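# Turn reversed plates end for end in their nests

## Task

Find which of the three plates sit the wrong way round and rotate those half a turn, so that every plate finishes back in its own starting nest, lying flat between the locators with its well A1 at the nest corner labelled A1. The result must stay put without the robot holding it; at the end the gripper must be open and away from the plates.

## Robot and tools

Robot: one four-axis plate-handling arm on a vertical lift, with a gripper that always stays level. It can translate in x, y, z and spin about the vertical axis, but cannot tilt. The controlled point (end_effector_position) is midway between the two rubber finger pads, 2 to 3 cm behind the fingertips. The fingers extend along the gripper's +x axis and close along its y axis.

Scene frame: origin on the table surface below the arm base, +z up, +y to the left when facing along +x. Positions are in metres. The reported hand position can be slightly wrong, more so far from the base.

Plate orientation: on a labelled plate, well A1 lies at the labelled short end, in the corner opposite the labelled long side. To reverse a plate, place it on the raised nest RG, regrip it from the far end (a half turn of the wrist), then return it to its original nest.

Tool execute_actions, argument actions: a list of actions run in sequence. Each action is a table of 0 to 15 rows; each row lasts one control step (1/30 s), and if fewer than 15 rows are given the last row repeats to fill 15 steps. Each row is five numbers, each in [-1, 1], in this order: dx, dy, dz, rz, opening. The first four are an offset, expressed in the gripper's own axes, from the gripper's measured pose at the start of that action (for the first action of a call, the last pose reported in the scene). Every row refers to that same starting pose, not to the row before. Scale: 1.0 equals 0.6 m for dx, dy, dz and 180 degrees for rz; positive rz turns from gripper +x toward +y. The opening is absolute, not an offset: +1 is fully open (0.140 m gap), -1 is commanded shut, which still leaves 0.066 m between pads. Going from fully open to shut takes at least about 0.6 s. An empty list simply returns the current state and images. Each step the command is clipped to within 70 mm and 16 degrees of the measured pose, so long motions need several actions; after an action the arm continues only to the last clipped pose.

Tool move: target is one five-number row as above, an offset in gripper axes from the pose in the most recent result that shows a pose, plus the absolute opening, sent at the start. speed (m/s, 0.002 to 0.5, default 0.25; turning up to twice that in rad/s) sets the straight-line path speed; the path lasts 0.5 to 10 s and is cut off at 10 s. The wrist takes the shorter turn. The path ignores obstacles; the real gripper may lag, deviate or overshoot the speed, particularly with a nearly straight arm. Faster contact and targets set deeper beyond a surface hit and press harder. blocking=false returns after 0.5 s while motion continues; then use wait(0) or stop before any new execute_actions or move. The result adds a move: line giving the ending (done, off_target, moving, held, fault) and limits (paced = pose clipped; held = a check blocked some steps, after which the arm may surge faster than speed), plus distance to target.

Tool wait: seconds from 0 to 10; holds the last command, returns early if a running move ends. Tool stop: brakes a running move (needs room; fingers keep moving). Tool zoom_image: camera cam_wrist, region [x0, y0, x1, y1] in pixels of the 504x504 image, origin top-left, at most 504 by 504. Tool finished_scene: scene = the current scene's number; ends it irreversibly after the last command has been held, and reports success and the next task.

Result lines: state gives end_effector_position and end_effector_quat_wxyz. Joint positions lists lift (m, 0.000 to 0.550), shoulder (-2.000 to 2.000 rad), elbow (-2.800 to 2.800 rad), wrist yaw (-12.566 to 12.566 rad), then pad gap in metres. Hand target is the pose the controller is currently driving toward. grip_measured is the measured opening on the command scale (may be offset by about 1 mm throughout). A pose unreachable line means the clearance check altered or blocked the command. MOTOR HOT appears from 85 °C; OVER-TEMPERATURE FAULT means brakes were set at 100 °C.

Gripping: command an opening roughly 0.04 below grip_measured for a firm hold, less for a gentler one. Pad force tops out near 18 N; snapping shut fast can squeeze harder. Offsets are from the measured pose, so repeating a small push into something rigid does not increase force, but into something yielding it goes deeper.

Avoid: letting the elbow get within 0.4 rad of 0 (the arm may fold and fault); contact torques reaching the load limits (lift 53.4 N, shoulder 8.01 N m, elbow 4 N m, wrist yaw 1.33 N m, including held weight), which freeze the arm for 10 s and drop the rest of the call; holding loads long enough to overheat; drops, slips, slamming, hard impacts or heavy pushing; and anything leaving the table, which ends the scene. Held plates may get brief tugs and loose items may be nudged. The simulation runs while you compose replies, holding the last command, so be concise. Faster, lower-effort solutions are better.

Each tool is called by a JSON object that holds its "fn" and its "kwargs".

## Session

{"fn": "execute_actions", "kwargs": {"actions": []}}

Scene clock: 0.00 s.
end_effector_position=(+0.5828, -0.1061, +0.2648) grip_measured=+0.99 end_effector_quat_wxyz=(+0.799, +0.000, +0.000, -0.601)
Joint positions: [ 0.26  -0.629 -1.577  0.917  0.14 ]
Motor temperatures (°C, as the motors report them): [30 23 24 25]
Hand target: +0.583, -0.106, +0.265; +0.799, +0.000, +0.000, -0.601

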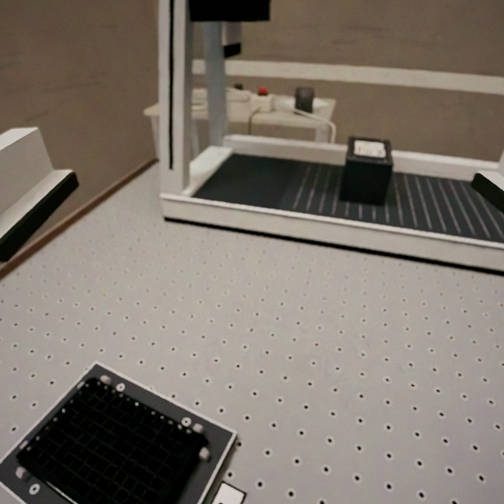

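{"fn": "move", "kwargs": {"target": [-0.217, -0.116, 0, 0.41, 1], "speed": 0.5}}

Scene clock: 2.07 s.
end_effector_position=(+0.4798, -0.0006, +0.2648) grip_measured=+0.99 end_effector_quat_wxyz=(+1.000, +0.000, +0.000, -0.001)
Joint positions: [ 0.26  -1.027 -0.627  1.652  0.14 ]
Motor temperatures (°C, as the motors report them): [30 23 24 25]
Hand target: +0.480, -0.001, +0.265; +1.000, +0.000, +0.000, -0.001
Off the commanded pose: 0.000 m, 0 deg.
move: done

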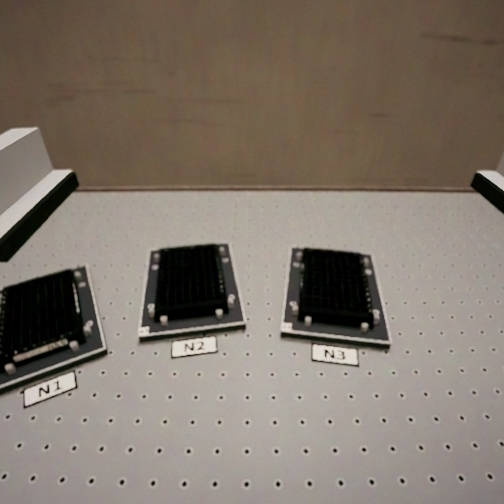

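{"fn": "zoom_image", "kwargs": {"camera": "cam_wrist", "region": [120, 220, 410, 380]}}

{"fn": "zoom_image", "kwargs": {"camera": "cam_wrist", "region": [0, 240, 200, 420]}}

Region (120, 220, 410, 380) of cam_wrist's 504x504 image, scaled by 1.738, with more detail than that image has; it fills the top 278 rows of this view, and the rest is white.

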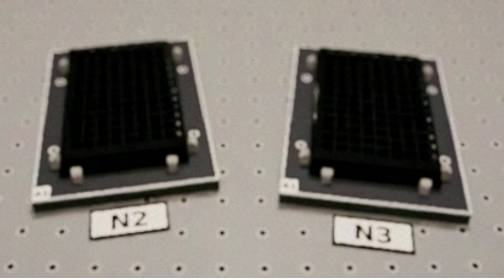

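Region (0, 240, 200, 420) of cam_wrist's 504x504 image, scaled by 2.520, with more detail than that image has; it fills the top 454 rows of this view, and the rest is white.

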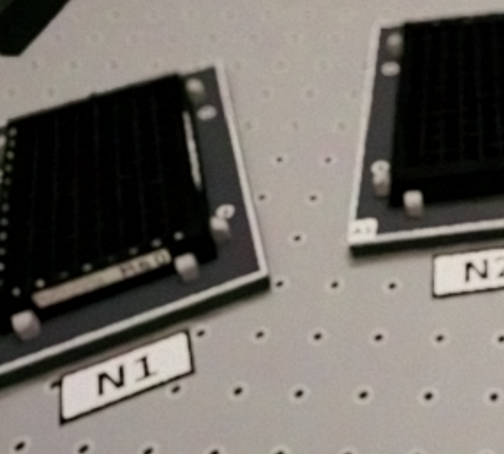

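{"fn": "move", "kwargs": {"target": [0.0, 0.2, 0, -0.5, 1], "speed": 0.5}}

Scene clock: 7.17 s.
end_effector_position=(+0.4796, +0.1196, +0.2648) grip_measured=+0.99 end_effector_quat_wxyz=(+0.707, +0.000, +0.000, -0.708)
Joint positions: [ 0.26   0.075 -1.753  0.105  0.14 ]
Motor temperatures (°C, as the motors report them): [30 23 24 25]
Hand target: +0.480, +0.120, +0.265; +0.707, +0.000, +0.000, -0.708
Off the commanded pose: 0.000 m, 0 deg.
move: done

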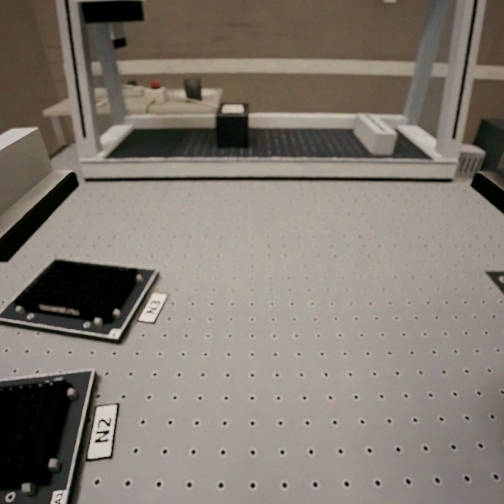

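{"fn": "zoom_image", "kwargs": {"camera": "cam_wrist", "region": [404, 100, 504, 330]}}

Region (404, 100, 504, 330) of cam_wrist's 504x504 image, scaled by 2.191, with more detail than that image has; it fills the left 219 columns of this view, and the rest is white.

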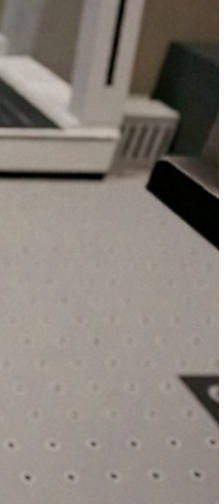

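{"fn": "move", "kwargs": {"target": [0.12, -0.12, 0, -0.22, 1], "speed": 0.5}}

Scene clock: 9.30 s.
end_effector_position=(+0.4077, +0.0477, +0.2648) grip_measured=+0.99 end_effector_quat_wxyz=(-0.425, -0.000, -0.000, +0.905)
Joint positions: [ 0.26  -0.285 -1.511 -0.469  0.14 ]
Motor temperatures (°C, as the motors report them): [30 23 24 25]
Hand target: +0.408, +0.048, +0.265; -0.425, -0.000, -0.000, +0.905
Off the commanded pose: 0.000 m, 0 deg.
move: done

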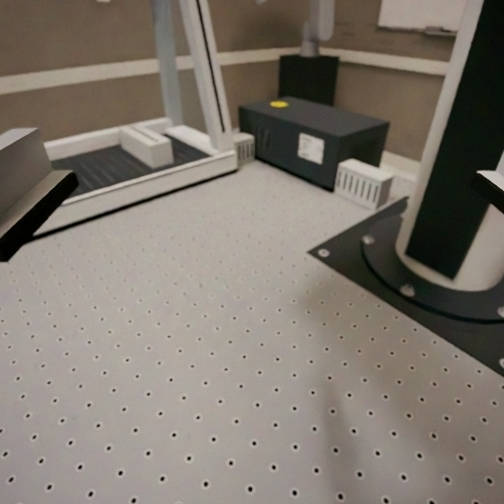

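{"fn": "move", "kwargs": {"target": [-0.0468, 0.3781, -0.341, 0.6646, 0.2], "speed": 0.5}}

Scene clock: 12.20 s.
end_effector_position=(+0.6005, -0.0759, +0.0602) grip_measured=+0.20 end_effector_quat_wxyz=(+0.996, +0.000, +0.000, -0.088)
Joint positions: [ 0.055 -1.041 -1.185  2.05   0.11 ]
Motor temperatures (°C, as the motors report them): [30 23 24 25]
Hand target: +0.601, -0.076, +0.060; +0.996, +0.000, +0.000, -0.088
Off the commanded pose: 0.000 m, 0 deg.
move: done

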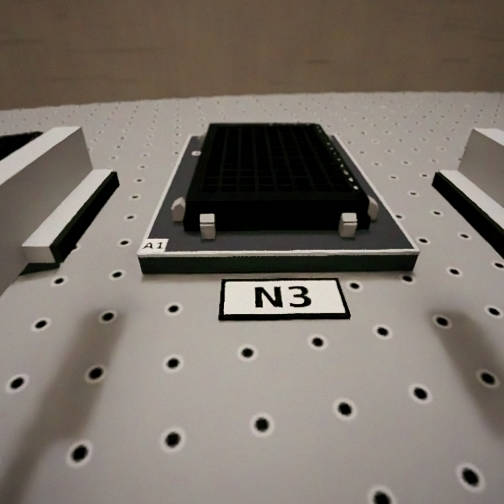

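{"fn": "zoom_image", "kwargs": {"camera": "cam_wrist", "region": [125, 110, 435, 290]}}

Region (125, 110, 435, 290) of cam_wrist's 504x504 image, scaled by 1.626, with more detail than that image has; it fills the top 293 rows of this view, and the rest is white.

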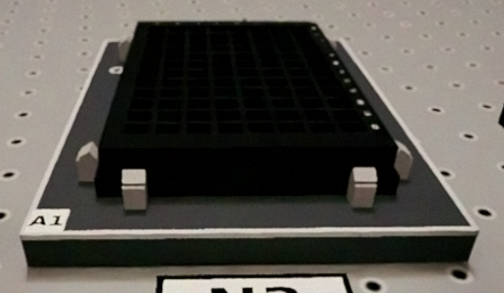

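{"fn": "move", "kwargs": {"target": [0.1877, -0.004, -0.022, 0.0035, 0.15], "speed": 0.2}}

Scene clock: 13.73 s.
end_effector_position=(+0.7110, -0.0979, +0.0470) grip_measured=+0.15 end_effector_quat_wxyz=(+0.997, +0.000, +0.000, -0.083)
Joint positions: [ 0.042 -0.805 -1.78   2.419  0.109]
Motor temperatures (°C, as the motors report them): [30 23 24 25]
Hand target: +0.711, -0.098, +0.047; +0.997, +0.000, +0.000, -0.083
Off the commanded pose: 0.000 m, 0 deg.
move: done

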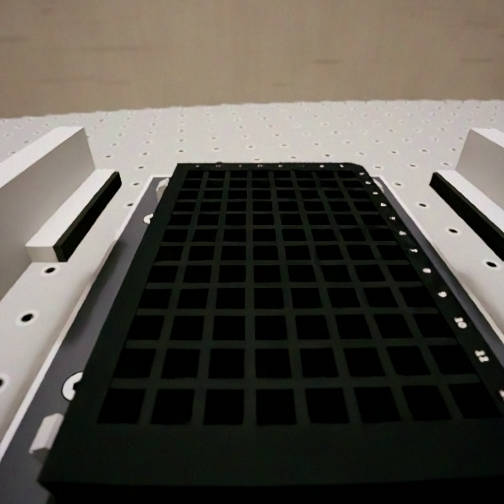

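{"fn": "move", "kwargs": {"target": [-0.005, 0, -0.027, 0, 0.15], "speed": 0.04}}

Scene clock: 14.73 s.
end_effector_position=(+0.7080, -0.0973, +0.0307) grip_measured=+0.15 end_effector_quat_wxyz=(+0.997, +0.000, +0.000, -0.083)
Joint positions: [ 0.026 -0.812 -1.762  2.409  0.109]
Motor temperatures (°C, as the motors report them): [30 23 24 25]
Hand target: +0.708, -0.097, +0.031; +0.997, +0.000, +0.000, -0.083
Off the commanded pose: 0.000 m, 0 deg.
move: done

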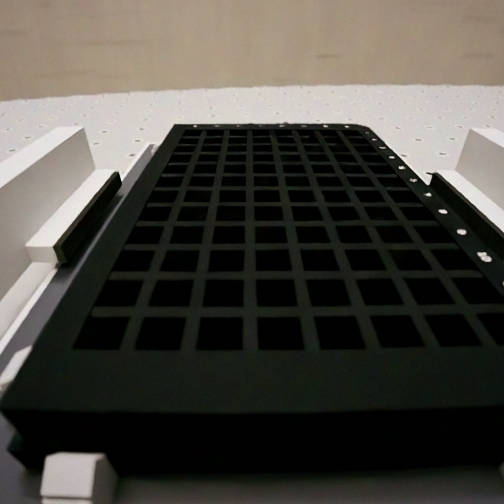

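{"fn": "move", "kwargs": {"target": [0, 0, -0.0033, 0, 0.15], "speed": 0.02}}

{"fn": "move", "kwargs": {"target": [0, 0, 0, 0, -0.54], "speed": 0.02}}

Scene clock: 15.60 s.
end_effector_position=(+0.7080, -0.0973, +0.0288) grip_measured=+0.15 end_effector_quat_wxyz=(+0.997, +0.000, +0.000, -0.082)
Joint positions: [ 0.024 -0.812 -1.762  2.409  0.109]
Motor temperatures (°C, as the motors report them): [30 23 24 25]
Hand target: +0.708, -0.097, +0.029; +0.997, +0.000, +0.000, -0.083
Off the commanded pose: 0.000 m, 0 deg.
move: done

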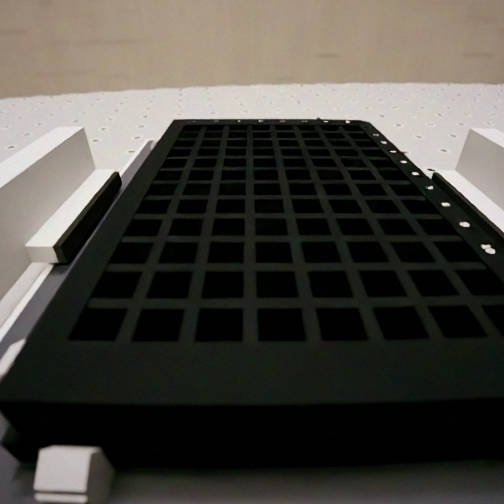

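Scene clock: 16.10 s.
end_effector_position=(+0.7080, -0.0973, +0.0288) grip_measured=-0.49 end_effector_quat_wxyz=(+0.997, +0.000, +0.000, -0.082)
Joint positions: [ 0.024 -0.812 -1.762  2.409  0.085]
Motor temperatures (°C, as the motors report them): [30 23 24 25]
Hand target: +0.708, -0.097, +0.029; +0.997, +0.000, +0.000, -0.082
Off the commanded pose: 0.000 m, 0 deg.
move: done

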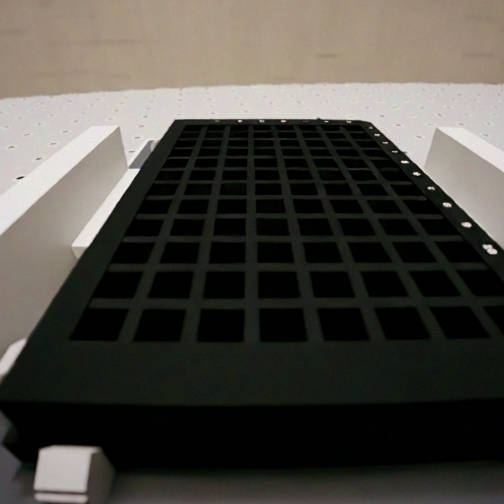

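{"fn": "zoom_image", "kwargs": {"camera": "cam_wrist", "region": [0, 280, 300, 480]}}

{"fn": "move", "kwargs": {"target": [0, 0, 0.05, 0, -0.54], "speed": 0.08}}

{"fn": "move", "kwargs": {"target": [-0.4262, 0.0428, 0, -0.4475, -0.54], "speed": 0.45}}

{"fn": "move", "kwargs": {"target": [0, 0, -0.064, 0, -0.54], "speed": 0.07}}

Region (0, 280, 300, 480) of cam_wrist's 504x504 image, scaled by 1.680, with more detail than that image has.

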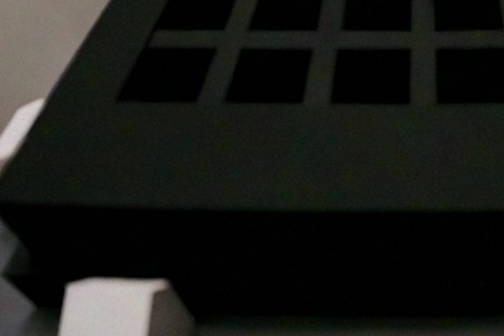

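Scene clock: 17.30 s.
end_effector_position=(+0.7080, -0.0973, +0.0588) grip_measured=-0.49 end_effector_quat_wxyz=(+0.997, +0.000, +0.000, -0.082)
Joint positions: [ 0.054 -0.812 -1.762  2.409  0.085]
Motor temperatures (°C, as the motors report them): [30 23 24 25]
Hand target: +0.708, -0.097, +0.059; +0.997, +0.000, +0.000, -0.082
Off the commanded pose: 0.000 m, 0 deg.
move: done

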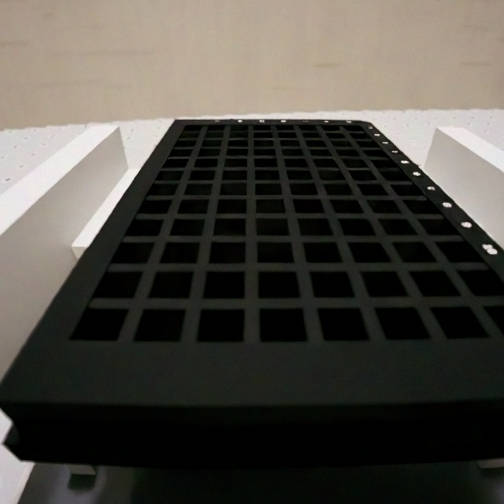

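Scene clock: 19.27 s.
end_effector_position=(+0.4598, -0.0301, +0.0588) grip_measured=-0.49 end_effector_quat_wxyz=(+0.707, +0.000, +0.000, -0.707)
Joint positions: [ 0.054 -0.472 -1.247  0.148  0.085]
Motor temperatures (°C, as the motors report them): [30 23 24 25]
Hand target: +0.460, -0.030, +0.059; +0.707, +0.000, +0.000, -0.707
Off the commanded pose: 0.000 m, 0 deg.
move: done

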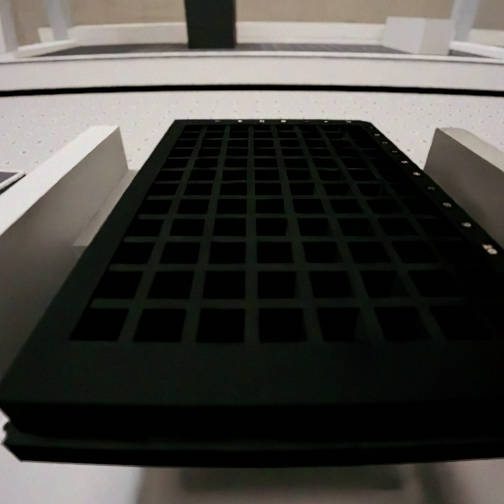

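Scene clock: 20.10 s.
end_effector_position=(+0.4598, -0.0301, +0.0203) grip_measured=-0.49 end_effector_quat_wxyz=(+0.707, +0.000, +0.000, -0.707)
Joint positions: [ 0.015 -0.473 -1.247  0.148  0.085]
Motor temperatures (°C, as the motors report them): [30 23 24 25]
Hand target: +0.460, -0.030, +0.020; +0.707, +0.000, +0.000, -0.707
Off the commanded pose: 0.000 m, 0 deg.
move: done

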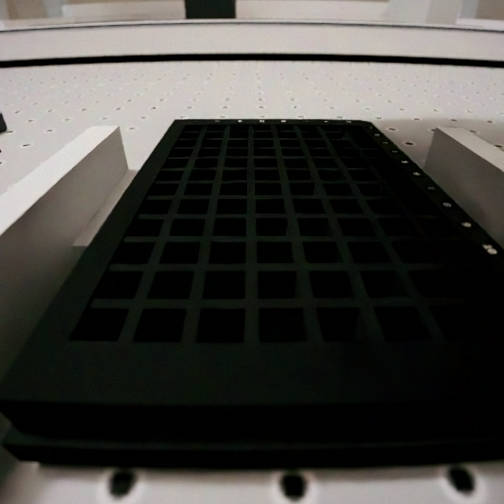

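{"fn": "move", "kwargs": {"target": [0, 0, -0.0065, 0, -0.54], "speed": 0.008}}

Scene clock: 20.93 s.
end_effector_position=(+0.4598, -0.0301, +0.0167) grip_measured=-0.49 end_effector_quat_wxyz=(+0.707, +0.000, +0.000, -0.707)
Joint positions: [ 0.012 -0.473 -1.247  0.148  0.085]
Motor temperatures (°C, as the motors report them): [30 23 24 25]
Hand target: +0.460, -0.030, +0.016; +0.707, +0.000, +0.000, -0.707
Off the commanded pose: 0.000 m, 0 deg.
move: done

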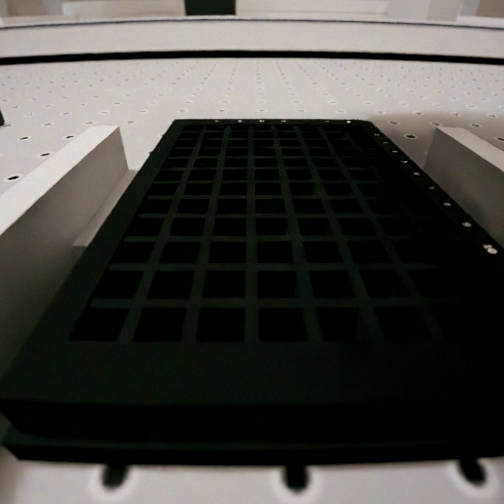

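{"fn": "move", "kwargs": {"target": [0, 0, 0, 0, 0.1], "speed": 0.02}}

{"fn": "move", "kwargs": {"target": [0, 0, 0.04, 0, 0.1], "speed": 0.12}}

{"fn": "move", "kwargs": {"target": [0, 0, 0, 0.995, 0.1], "speed": 0.5}}

Scene clock: 21.83 s.
end_effector_position=(+0.4598, -0.0301, +0.0167) grip_measured=+0.10 end_effector_quat_wxyz=(+0.707, +0.000, +0.000, -0.707)
Joint positions: [ 0.012 -0.473 -1.247  0.148  0.107]
Motor temperatures (°C, as the motors report them): [30 23 24 25]
Hand target: +0.460, -0.030, +0.017; +0.707, +0.000, +0.000, -0.707
Off the commanded pose: 0.000 m, 0 deg.
move: done

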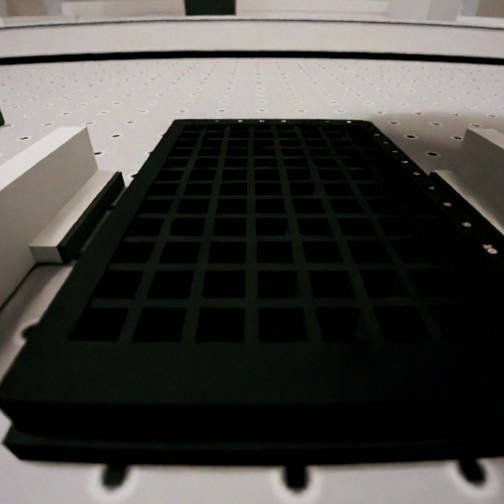

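Scene clock: 22.53 s.
end_effector_position=(+0.4598, -0.0301, +0.0407) grip_measured=+0.10 end_effector_quat_wxyz=(+0.707, +0.000, +0.000, -0.707)
Joint positions: [ 0.036 -0.473 -1.247  0.148  0.107]
Motor temperatures (°C, as the motors report them): [30 23 24 25]
Hand target: +0.460, -0.030, +0.041; +0.707, +0.000, +0.000, -0.707
Off the commanded pose: 0.000 m, 0 deg.
move: done

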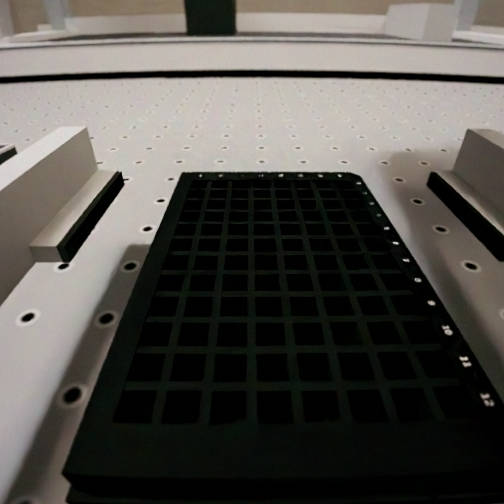

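Scene clock: 26.07 s.
end_effector_position=(+0.4602, -0.0302, +0.0408) grip_measured=+0.10 end_effector_quat_wxyz=(+0.713, +0.000, +0.000, +0.701)
Joint positions: [ 0.036 -1.334 -1.369  4.257  0.107]
Motor temperatures (°C, as the motors report them): [30 23 24 25]
Hand target: +0.460, -0.030, +0.041; +0.713, +0.000, +0.000, +0.701
Off the commanded pose: 0.000 m, 0 deg.
move: done

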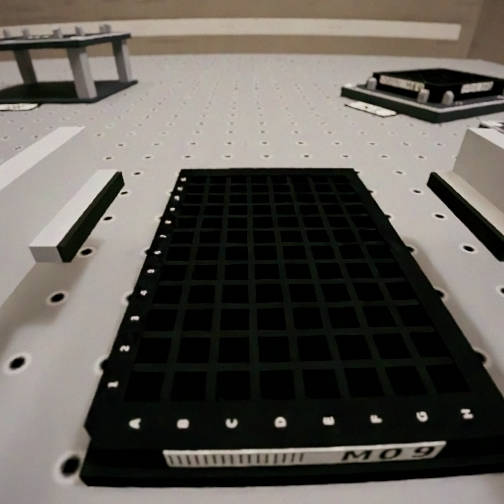

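{"fn": "move", "kwargs": {"target": [0.0083, 0, -0.0402, 0.005, 0.1], "speed": 0.08}}

{"fn": "zoom_image", "kwargs": {"camera": "cam_wrist", "region": [0, 280, 300, 480]}}

Scene clock: 27.00 s.
end_effector_position=(+0.4603, -0.0253, +0.0166) grip_measured=+0.10 end_effector_quat_wxyz=(+0.707, +0.000, +0.000, +0.707)
Joint positions: [ 0.012 -1.319 -1.366  4.255  0.107]
Motor temperatures (°C, as the motors report them): [30 23 24 25]
Hand target: +0.460, -0.025, +0.017; +0.707, +0.000, +0.000, +0.707
Off the commanded pose: 0.000 m, 0 deg.
move: done

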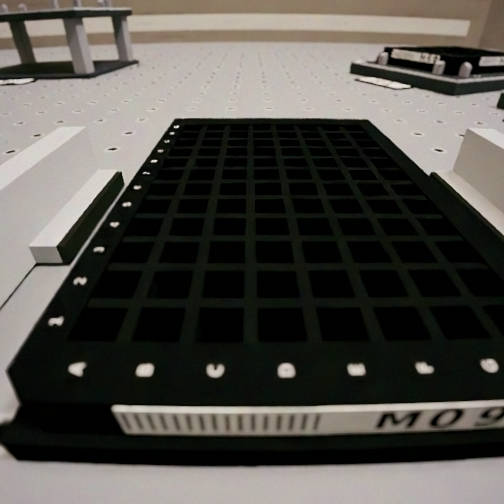

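Region (0, 280, 300, 480) of cam_wrist's 504x504 image, scaled by 1.680, with more detail than that image has.

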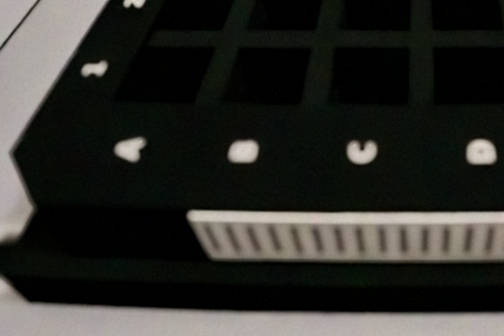

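{"fn": "move", "kwargs": {"target": [0, 0, 0, 0, -0.54], "speed": 0.02}}

{"fn": "move", "kwargs": {"target": [0, 0, 0.07, 0, -0.54], "speed": 0.1}}

Scene clock: 27.87 s.
end_effector_position=(+0.4603, -0.0253, +0.0166) grip_measured=-0.49 end_effector_quat_wxyz=(+0.707, +0.000, +0.000, +0.707)
Joint positions: [ 0.012 -1.319 -1.366  4.255  0.085]
Motor temperatures (°C, as the motors report them): [30 23 24 25]
Hand target: +0.460, -0.025, +0.017; +0.707, +0.000, +0.000, +0.707
Off the commanded pose: 0.000 m, 0 deg.
move: done

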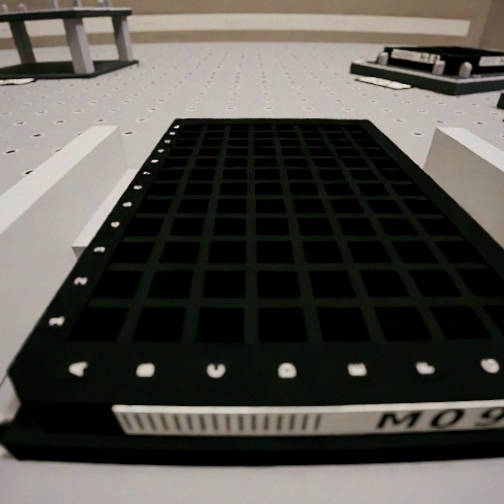

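Scene clock: 28.60 s.
end_effector_position=(+0.4603, -0.0253, +0.0586) grip_measured=-0.49 end_effector_quat_wxyz=(+0.707, +0.000, +0.000, +0.707)
Joint positions: [ 0.054 -1.319 -1.366  4.255  0.085]
Motor temperatures (°C, as the motors report them): [30 23 24 25]
Hand target: +0.460, -0.025, +0.059; +0.707, +0.000, +0.000, +0.707
Off the commanded pose: 0.000 m, 0 deg.
move: done

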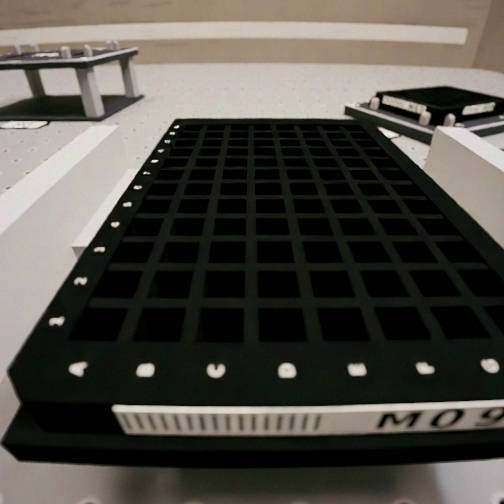

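{"fn": "move", "kwargs": {"target": [-0.12, -0.4128, 0, -0.5523, -0.54], "speed": 0.45}}

Scene clock: 31.07 s.
end_effector_position=(+0.7078, -0.0970, +0.0586) grip_measured=-0.49 end_effector_quat_wxyz=(+0.997, +0.000, +0.000, -0.082)
Joint positions: [ 0.054 -0.813 -1.76   2.408  0.085]
Motor temperatures (°C, as the motors report them): [30 23 24 25]
Hand target: +0.708, -0.097, +0.059; +0.997, +0.000, +0.000, -0.082
Off the commanded pose: 0.000 m, 0 deg.
move: done

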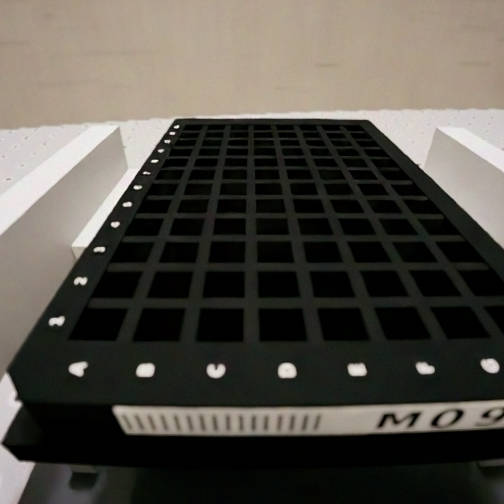

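{"fn": "move", "kwargs": {"target": [0.0003, -0.0005, -0.026, 0, -0.54], "speed": 0.06}}

{"fn": "move", "kwargs": {"target": [0, 0, -0.0228, 0, -0.54], "speed": 0.012}}

Scene clock: 31.97 s.
end_effector_position=(+0.7080, -0.0972, +0.0430) grip_measured=-0.49 end_effector_quat_wxyz=(+0.997, +0.000, +0.000, -0.082)
Joint positions: [ 0.038 -0.813 -1.761  2.41   0.085]
Motor temperatures (°C, as the motors report them): [30 23 24 25]
Hand target: +0.708, -0.097, +0.043; +0.997, +0.000, +0.000, -0.082
Off the commanded pose: 0.000 m, 0 deg.
move: done

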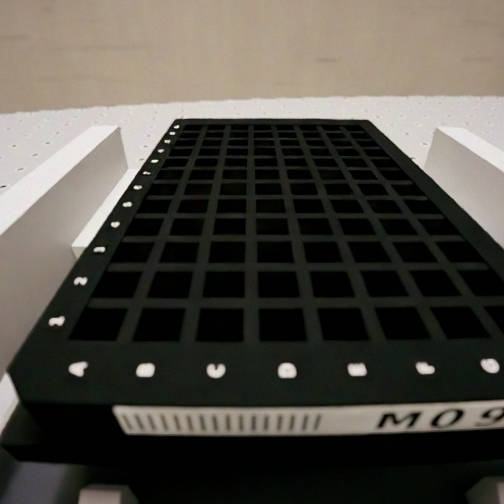

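Scene clock: 33.33 s.
end_effector_position=(+0.7080, -0.0972, +0.0293) grip_measured=-0.49 end_effector_quat_wxyz=(+0.997, +0.000, +0.000, -0.082)
Joint positions: [ 0.024 -0.813 -1.761  2.41   0.085]
Motor temperatures (°C, as the motors report them): [30 23 24 25]
Hand target: +0.708, -0.097, +0.029; +0.997, +0.000, +0.000, -0.082
Off the commanded pose: 0.000 m, 0 deg.
move: done

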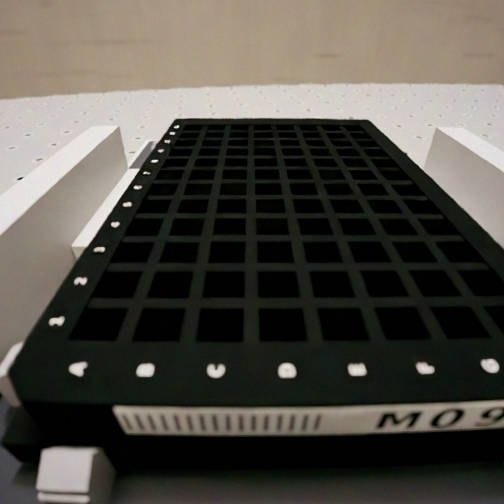

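{"fn": "move", "kwargs": {"target": [0, 0, -0.0007, 0, 0.1], "speed": 0.02}}

Scene clock: 34.20 s.
end_effector_position=(+0.7080, -0.0972, +0.0289) grip_measured=+0.10 end_effector_quat_wxyz=(+0.997, +0.000, +0.000, -0.082)
Joint positions: [ 0.024 -0.813 -1.761  2.41   0.107]
Motor temperatures (°C, as the motors report them): [30 23 24 25]
Hand target: +0.708, -0.097, +0.029; +0.997, +0.000, +0.000, -0.082
Off the commanded pose: 0.000 m, 0 deg.
move: done

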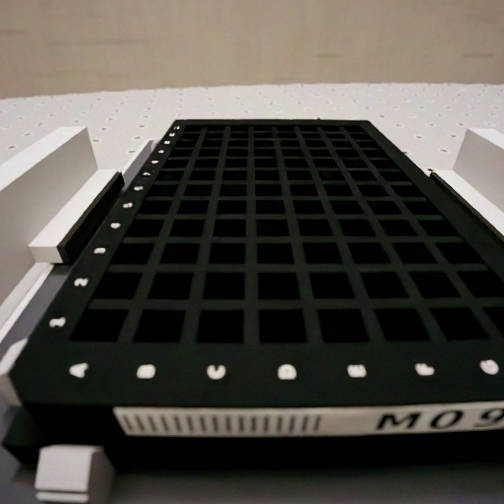

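{"fn": "move", "kwargs": {"target": [-0.03, 0, 0.05, 0, 0.2], "speed": 0.2}}

Scene clock: 35.33 s.
end_effector_position=(+0.6902, -0.0942, +0.0589) grip_measured=+0.20 end_effector_quat_wxyz=(+0.997, +0.000, +0.000, -0.082)
Joint positions: [ 0.054 -0.86  -1.655  2.351  0.11 ]
Motor temperatures (°C, as the motors report them): [30 23 24 25]
Hand target: +0.690, -0.094, +0.059; +0.997, +0.000, +0.000, -0.082
Off the commanded pose: 0.000 m, 0 deg.
move: done

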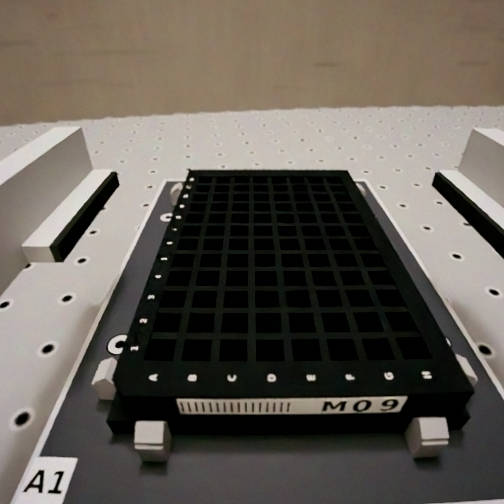

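{"fn": "move", "kwargs": {"target": [-0.192, 0.24, 0.002, 0.1, 0.2], "speed": 0.4}}

{"fn": "zoom_image", "kwargs": {"camera": "cam_wrist", "region": [125, 110, 435, 290]}}

Scene clock: 36.47 s.
end_effector_position=(+0.5999, +0.0668, +0.0601) grip_measured=+0.20 end_effector_quat_wxyz=(+0.997, +0.000, +0.000, +0.075)
Joint positions: [ 0.055 -0.71  -1.175  2.036  0.11 ]
Motor temperatures (°C, as the motors report them): [30 23 24 25]
Hand target: +0.600, +0.067, +0.060; +0.997, +0.000, +0.000, +0.075
Off the commanded pose: 0.000 m, 0 deg.
move: done

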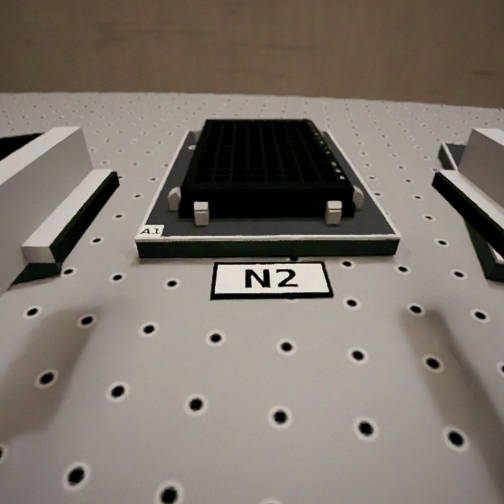

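Region (125, 110, 435, 290) of cam_wrist's 504x504 image, scaled by 1.626, with more detail than that image has; it fills the top 293 rows of this view, and the rest is white.

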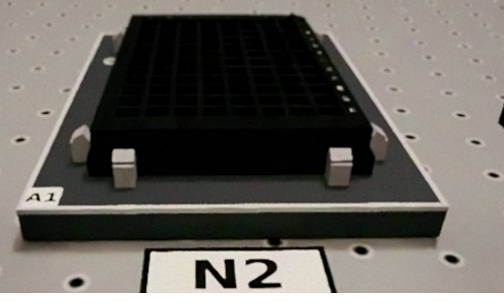

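{"fn": "move", "kwargs": {"target": [0.205, 0.0033, -0.022, 0.0064, 0.15], "speed": 0.25}}

Scene clock: 37.87 s.
end_effector_position=(+0.7211, +0.0874, +0.0469) grip_measured=+0.15 end_effector_quat_wxyz=(+0.996, +0.000, +0.000, +0.085)
Joint positions: [ 0.042 -0.441 -1.832  2.444  0.109]
Motor temperatures (°C, as the motors report them): [30 23 24 25]
Hand target: +0.721, +0.087, +0.047; +0.996, +0.000, +0.000, +0.085
Off the commanded pose: 0.000 m, 0 deg.
move: done

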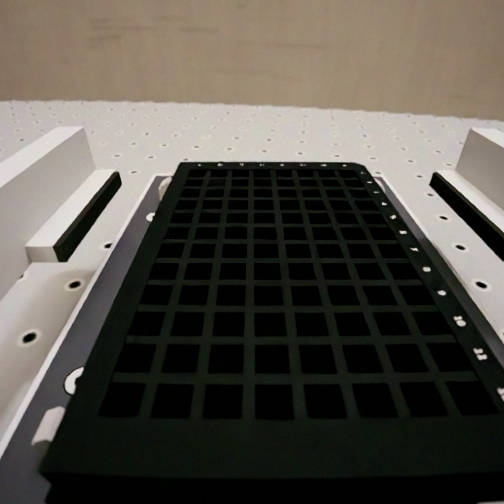

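{"fn": "move", "kwargs": {"target": [-0.0025, 0, -0.0302, 0, 0.15], "speed": 0.04}}

{"fn": "move", "kwargs": {"target": [0, 0, 0, 0, -0.54], "speed": 0.02}}

{"fn": "zoom_image", "kwargs": {"camera": "cam_wrist", "region": [0, 280, 300, 480]}}

Scene clock: 38.83 s.
end_effector_position=(+0.7196, +0.0873, +0.0287) grip_measured=+0.15 end_effector_quat_wxyz=(+0.996, +0.000, +0.000, +0.085)
Joint positions: [ 0.024 -0.445 -1.822  2.439  0.109]
Motor temperatures (°C, as the motors report them): [30 23 24 25]
Hand target: +0.720, +0.087, +0.029; +0.996, +0.000, +0.000, +0.085
Off the commanded pose: 0.000 m, 0 deg.
move: done

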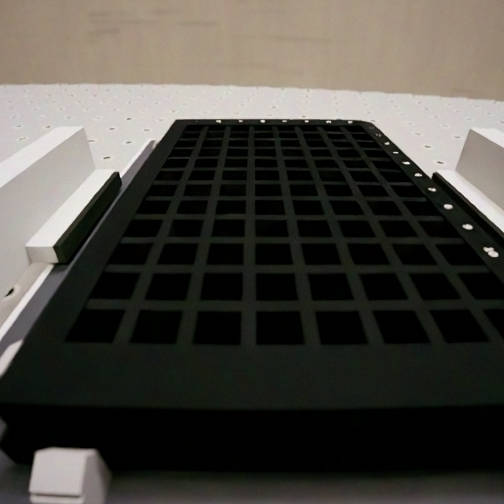

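Scene clock: 39.33 s.
end_effector_position=(+0.7196, +0.0873, +0.0287) grip_measured=-0.49 end_effector_quat_wxyz=(+0.996, +0.000, +0.000, +0.085)
Joint positions: [ 0.024 -0.445 -1.822  2.439  0.085]
Motor temperatures (°C, as the motors report them): [30 23 24 25]
Hand target: +0.720, +0.087, +0.029; +0.996, +0.000, +0.000, +0.085
Off the commanded pose: 0.000 m, 0 deg.
move: done

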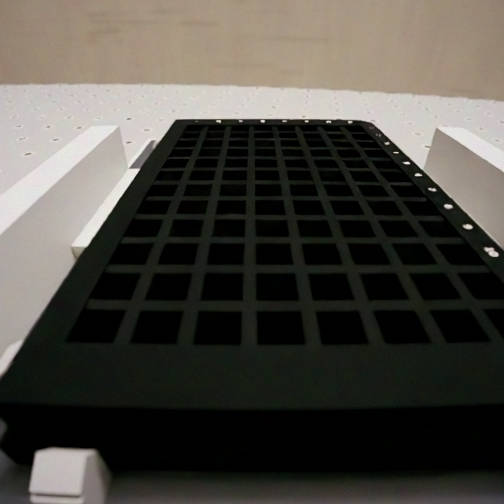

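Region (0, 280, 300, 480) of cam_wrist's 504x504 image, scaled by 1.680, with more detail than that image has.

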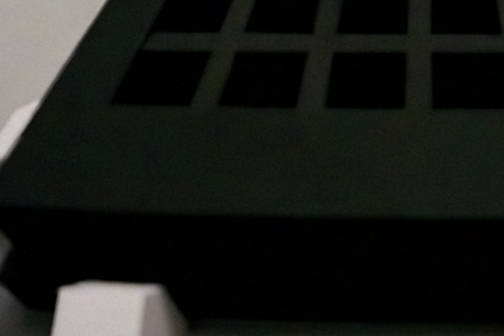

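{"fn": "move", "kwargs": {"target": [0, 0, 0.05, 0, -0.54], "speed": 0.08}}

{"fn": "move", "kwargs": {"target": [-0.4598, -0.1186, 0, -0.5548, -0.54], "speed": 0.45}}

{"fn": "move", "kwargs": {"target": [0, 0, -0.065, 0, -0.54], "speed": 0.07}}

{"fn": "move", "kwargs": {"target": [0, 0, -0.005, 0, -0.54], "speed": 0.008}}

Scene clock: 40.40 s.
end_effector_position=(+0.7197, +0.0873, +0.0588) grip_measured=-0.49 end_effector_quat_wxyz=(+0.996, +0.000, +0.000, +0.085)
Joint positions: [ 0.054 -0.445 -1.822  2.439  0.085]
Motor temperatures (°C, as the motors report them): [30 23 24 25]
Hand target: +0.720, +0.087, +0.059; +0.996, +0.000, +0.000, +0.085
Off the commanded pose: 0.000 m, 0 deg.
move: done

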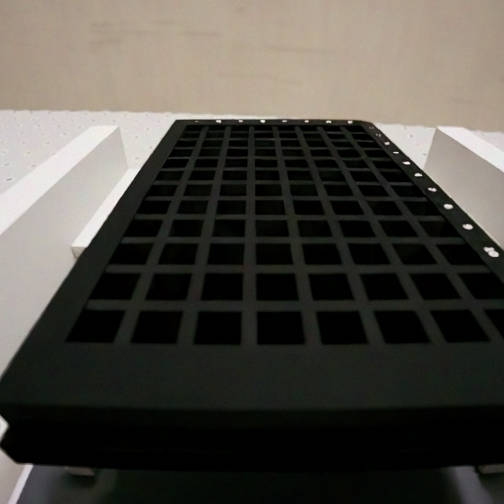

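Scene clock: 42.73 s.
end_effector_position=(+0.4599, -0.0300, +0.0588) grip_measured=-0.49 end_effector_quat_wxyz=(+0.707, +0.000, +0.000, -0.708)
Joint positions: [ 0.054 -0.472 -1.248  0.148  0.085]
Motor temperatures (°C, as the motors report them): [30 23 24 25]
Hand target: +0.460, -0.030, +0.059; +0.707, +0.000, +0.000, -0.707
Off the commanded pose: 0.000 m, 0 deg.
move: done

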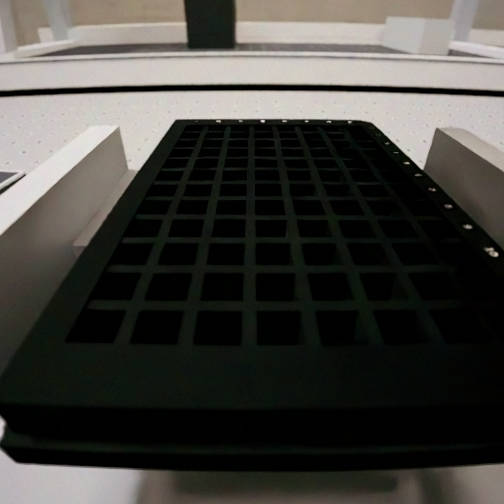

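Scene clock: 43.57 s.
end_effector_position=(+0.4599, -0.0300, +0.0197) grip_measured=-0.49 end_effector_quat_wxyz=(+0.707, +0.000, +0.000, -0.708)
Joint positions: [ 0.015 -0.472 -1.248  0.148  0.085]
Motor temperatures (°C, as the motors report them): [30 23 24 25]
Hand target: +0.460, -0.030, +0.020; +0.707, +0.000, +0.000, -0.708
Off the commanded pose: 0.000 m, 0 deg.
move: done

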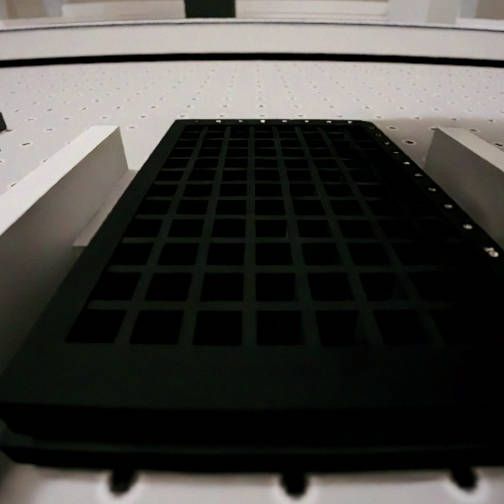

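Scene clock: 44.27 s.
end_effector_position=(+0.4599, -0.0300, +0.0167) grip_measured=-0.49 end_effector_quat_wxyz=(+0.707, +0.000, +0.000, -0.708)
Joint positions: [ 0.012 -0.472 -1.248  0.148  0.085]
Motor temperatures (°C, as the motors report them): [30 23 24 25]
Hand target: +0.460, -0.030, +0.017; +0.707, +0.000, +0.000, -0.708
Off the commanded pose: 0.000 m, 0 deg.
move: done

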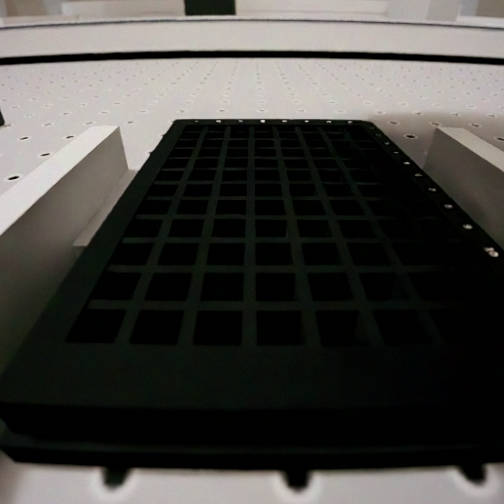

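{"fn": "move", "kwargs": {"target": [0, 0, 0, 0, 0.1], "speed": 0.02}}

{"fn": "move", "kwargs": {"target": [0, 0, 0.04, 0, 0.1], "speed": 0.12}}

{"fn": "move", "kwargs": {"target": [0, 0, 0, 0.995, 0.1], "speed": 0.5}}

Scene clock: 45.10 s.
end_effector_position=(+0.4599, -0.0300, +0.0167) grip_measured=+0.10 end_effector_quat_wxyz=(+0.707, +0.000, +0.000, -0.708)
Joint positions: [ 0.012 -0.472 -1.248  0.148  0.107]
Motor temperatures (°C, as the motors report them): [30 23 24 25]
Hand target: +0.460, -0.030, +0.017; +0.707, +0.000, +0.000, -0.708
Off the commanded pose: 0.000 m, 0 deg.
move: done

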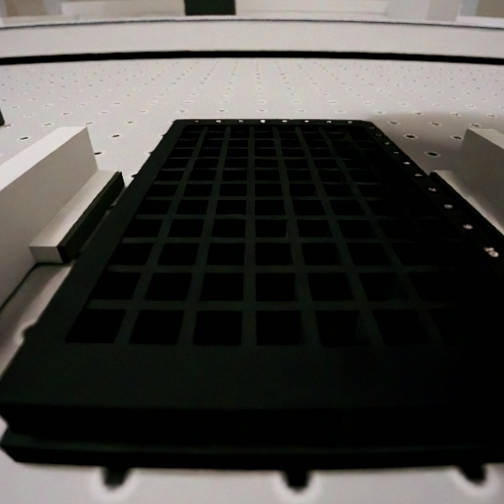

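Scene clock: 45.80 s.
end_effector_position=(+0.4599, -0.0300, +0.0408) grip_measured=+0.10 end_effector_quat_wxyz=(+0.707, +0.000, +0.000, -0.708)
Joint positions: [ 0.036 -0.472 -1.248  0.148  0.107]
Motor temperatures (°C, as the motors report them): [30 23 24 25]
Hand target: +0.460, -0.030, +0.041; +0.707, +0.000, +0.000, -0.708
Off the commanded pose: 0.000 m, 0 deg.
move: done

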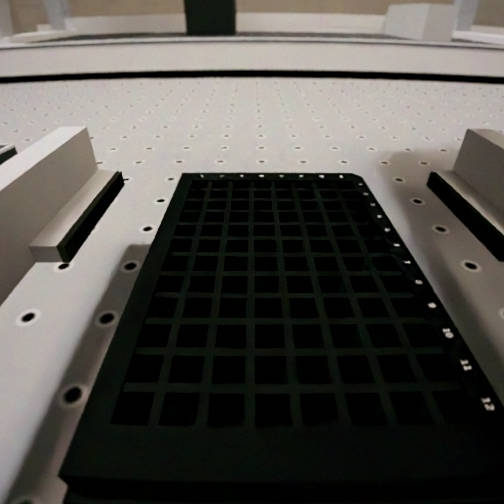

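Scene clock: 49.33 s.
end_effector_position=(+0.4603, -0.0301, +0.0408) grip_measured=+0.10 end_effector_quat_wxyz=(+0.713, +0.000, +0.000, +0.701)
Joint positions: [ 0.036 -1.334 -1.368  4.256  0.107]
Motor temperatures (°C, as the motors report them): [30 23 24 25]
Hand target: +0.460, -0.030, +0.041; +0.713, +0.000, +0.000, +0.701
Off the commanded pose: 0.000 m, 0 deg.
move: done

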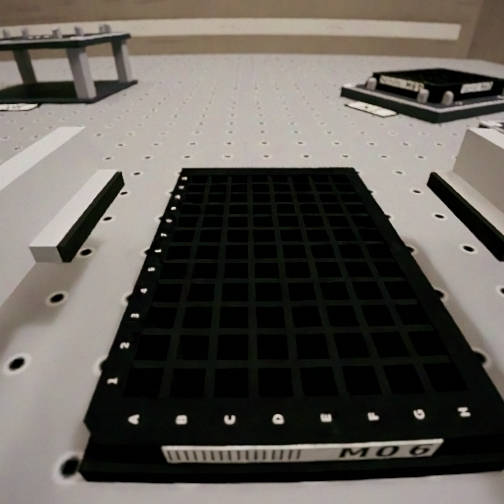

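{"fn": "move", "kwargs": {"target": [0.0098, 0, -0.0403, 0.005, 0.1], "speed": 0.08}}

{"fn": "zoom_image", "kwargs": {"camera": "cam_wrist", "region": [0, 280, 300, 480]}}

Scene clock: 50.27 s.
end_effector_position=(+0.4604, -0.0242, +0.0165) grip_measured=+0.10 end_effector_quat_wxyz=(+0.708, +0.000, +0.000, +0.707)
Joint positions: [ 0.012 -1.317 -1.363  4.25   0.107]
Motor temperatures (°C, as the motors report them): [30 23 24 25]
Hand target: +0.460, -0.024, +0.017; +0.708, +0.000, +0.000, +0.707
Off the commanded pose: 0.000 m, 0 deg.
move: done

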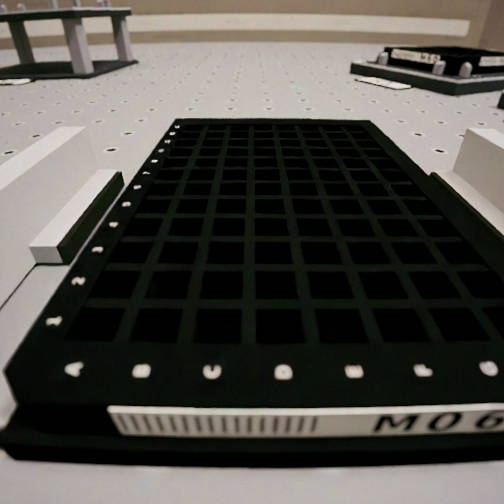

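Region (0, 280, 300, 480) of cam_wrist's 504x504 image, scaled by 1.680, with more detail than that image has.

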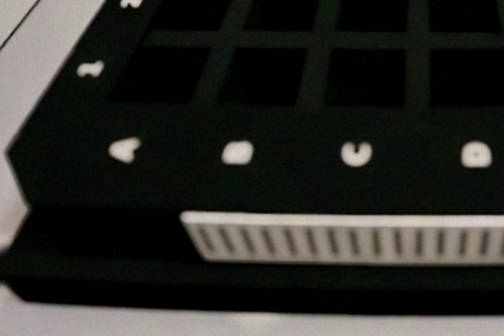

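{"fn": "execute_actions", "kwargs": {"actions": []}}

Scene clock: 52.37 s.
end_effector_position=(+0.4604, -0.0242, +0.0165) grip_measured=+0.10 end_effector_quat_wxyz=(+0.708, +0.000, +0.000, +0.707)
Joint positions: [ 0.012 -1.317 -1.363  4.25   0.107]
Motor temperatures (°C, as the motors report them): [30 23 24 25]
Hand target: +0.460, -0.024, +0.017; +0.708, +0.000, +0.000, +0.707
Off the commanded pose: 0.000 m, 0 deg.

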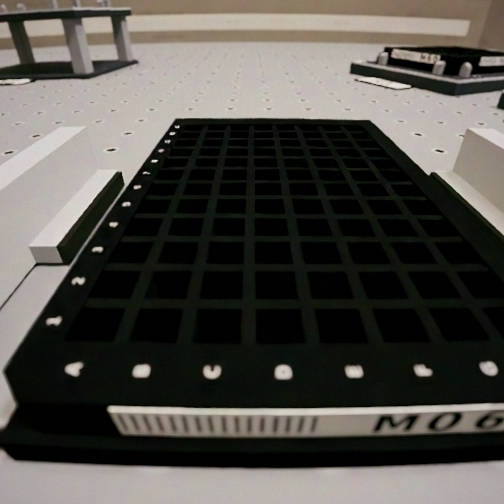

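{"fn": "move", "kwargs": {"target": [0,0,0,0,-0.54]}}

{"fn": "move", "kwargs": {"target": [0,0,0.07,0,-0.54], "speed": 0.1}}

Scene clock: 53.20 s.
end_effector_position=(+0.4604, -0.0242, +0.0165) grip_measured=-0.49 end_effector_quat_wxyz=(+0.708, +0.000, +0.000, +0.707)
Joint positions: [ 0.012 -1.317 -1.363  4.25   0.085]
Motor temperatures (°C, as the motors report them): [30 23 24 25]
Hand target: +0.460, -0.024, +0.017; +0.708, +0.000, +0.000, +0.707
Off the commanded pose: 0.000 m, 0 deg.
move: done

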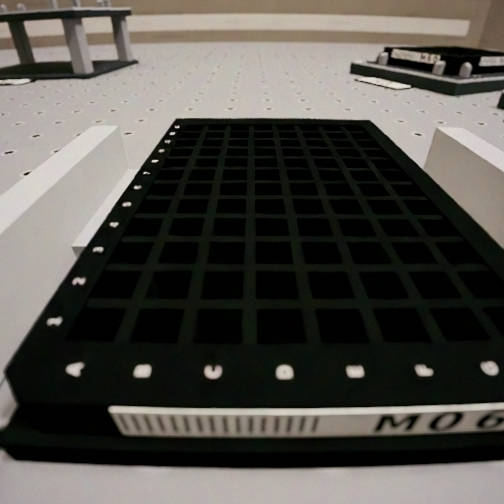

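Scene clock: 53.93 s.
end_effector_position=(+0.4604, -0.0242, +0.0586) grip_measured=-0.49 end_effector_quat_wxyz=(+0.708, +0.000, +0.000, +0.707)
Joint positions: [ 0.054 -1.317 -1.363  4.25   0.085]
Motor temperatures (°C, as the motors report them): [30 23 24 25]
Hand target: +0.460, -0.024, +0.059; +0.708, +0.000, +0.000, +0.707
Off the commanded pose: 0.000 m, 0 deg.
move: done

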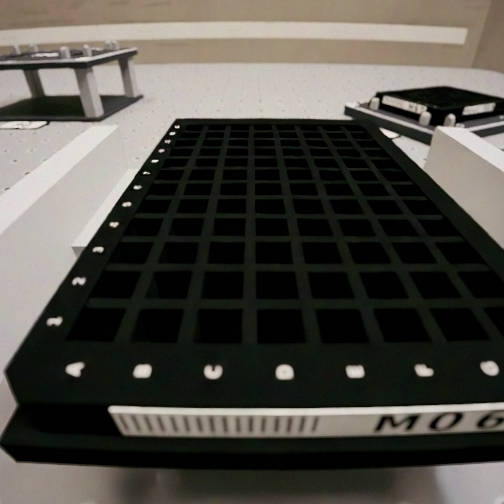

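{"fn": "move", "kwargs": {"target": [0.1858,-0.432,0,-0.445,-0.54], "speed": 0.45}}

Scene clock: 56.23 s.
end_effector_position=(+0.7194, +0.0873, +0.0586) grip_measured=-0.49 end_effector_quat_wxyz=(+0.996, +0.000, +0.000, +0.086)
Joint positions: [ 0.054 -0.446 -1.82   2.438  0.085]
Motor temperatures (°C, as the motors report them): [30 23 24 25]
Hand target: +0.719, +0.087, +0.059; +0.996, +0.000, +0.000, +0.086
Off the commanded pose: 0.001 m, 0 deg.
move: done

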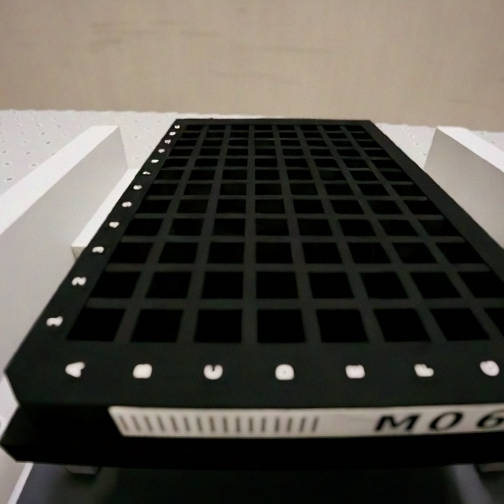

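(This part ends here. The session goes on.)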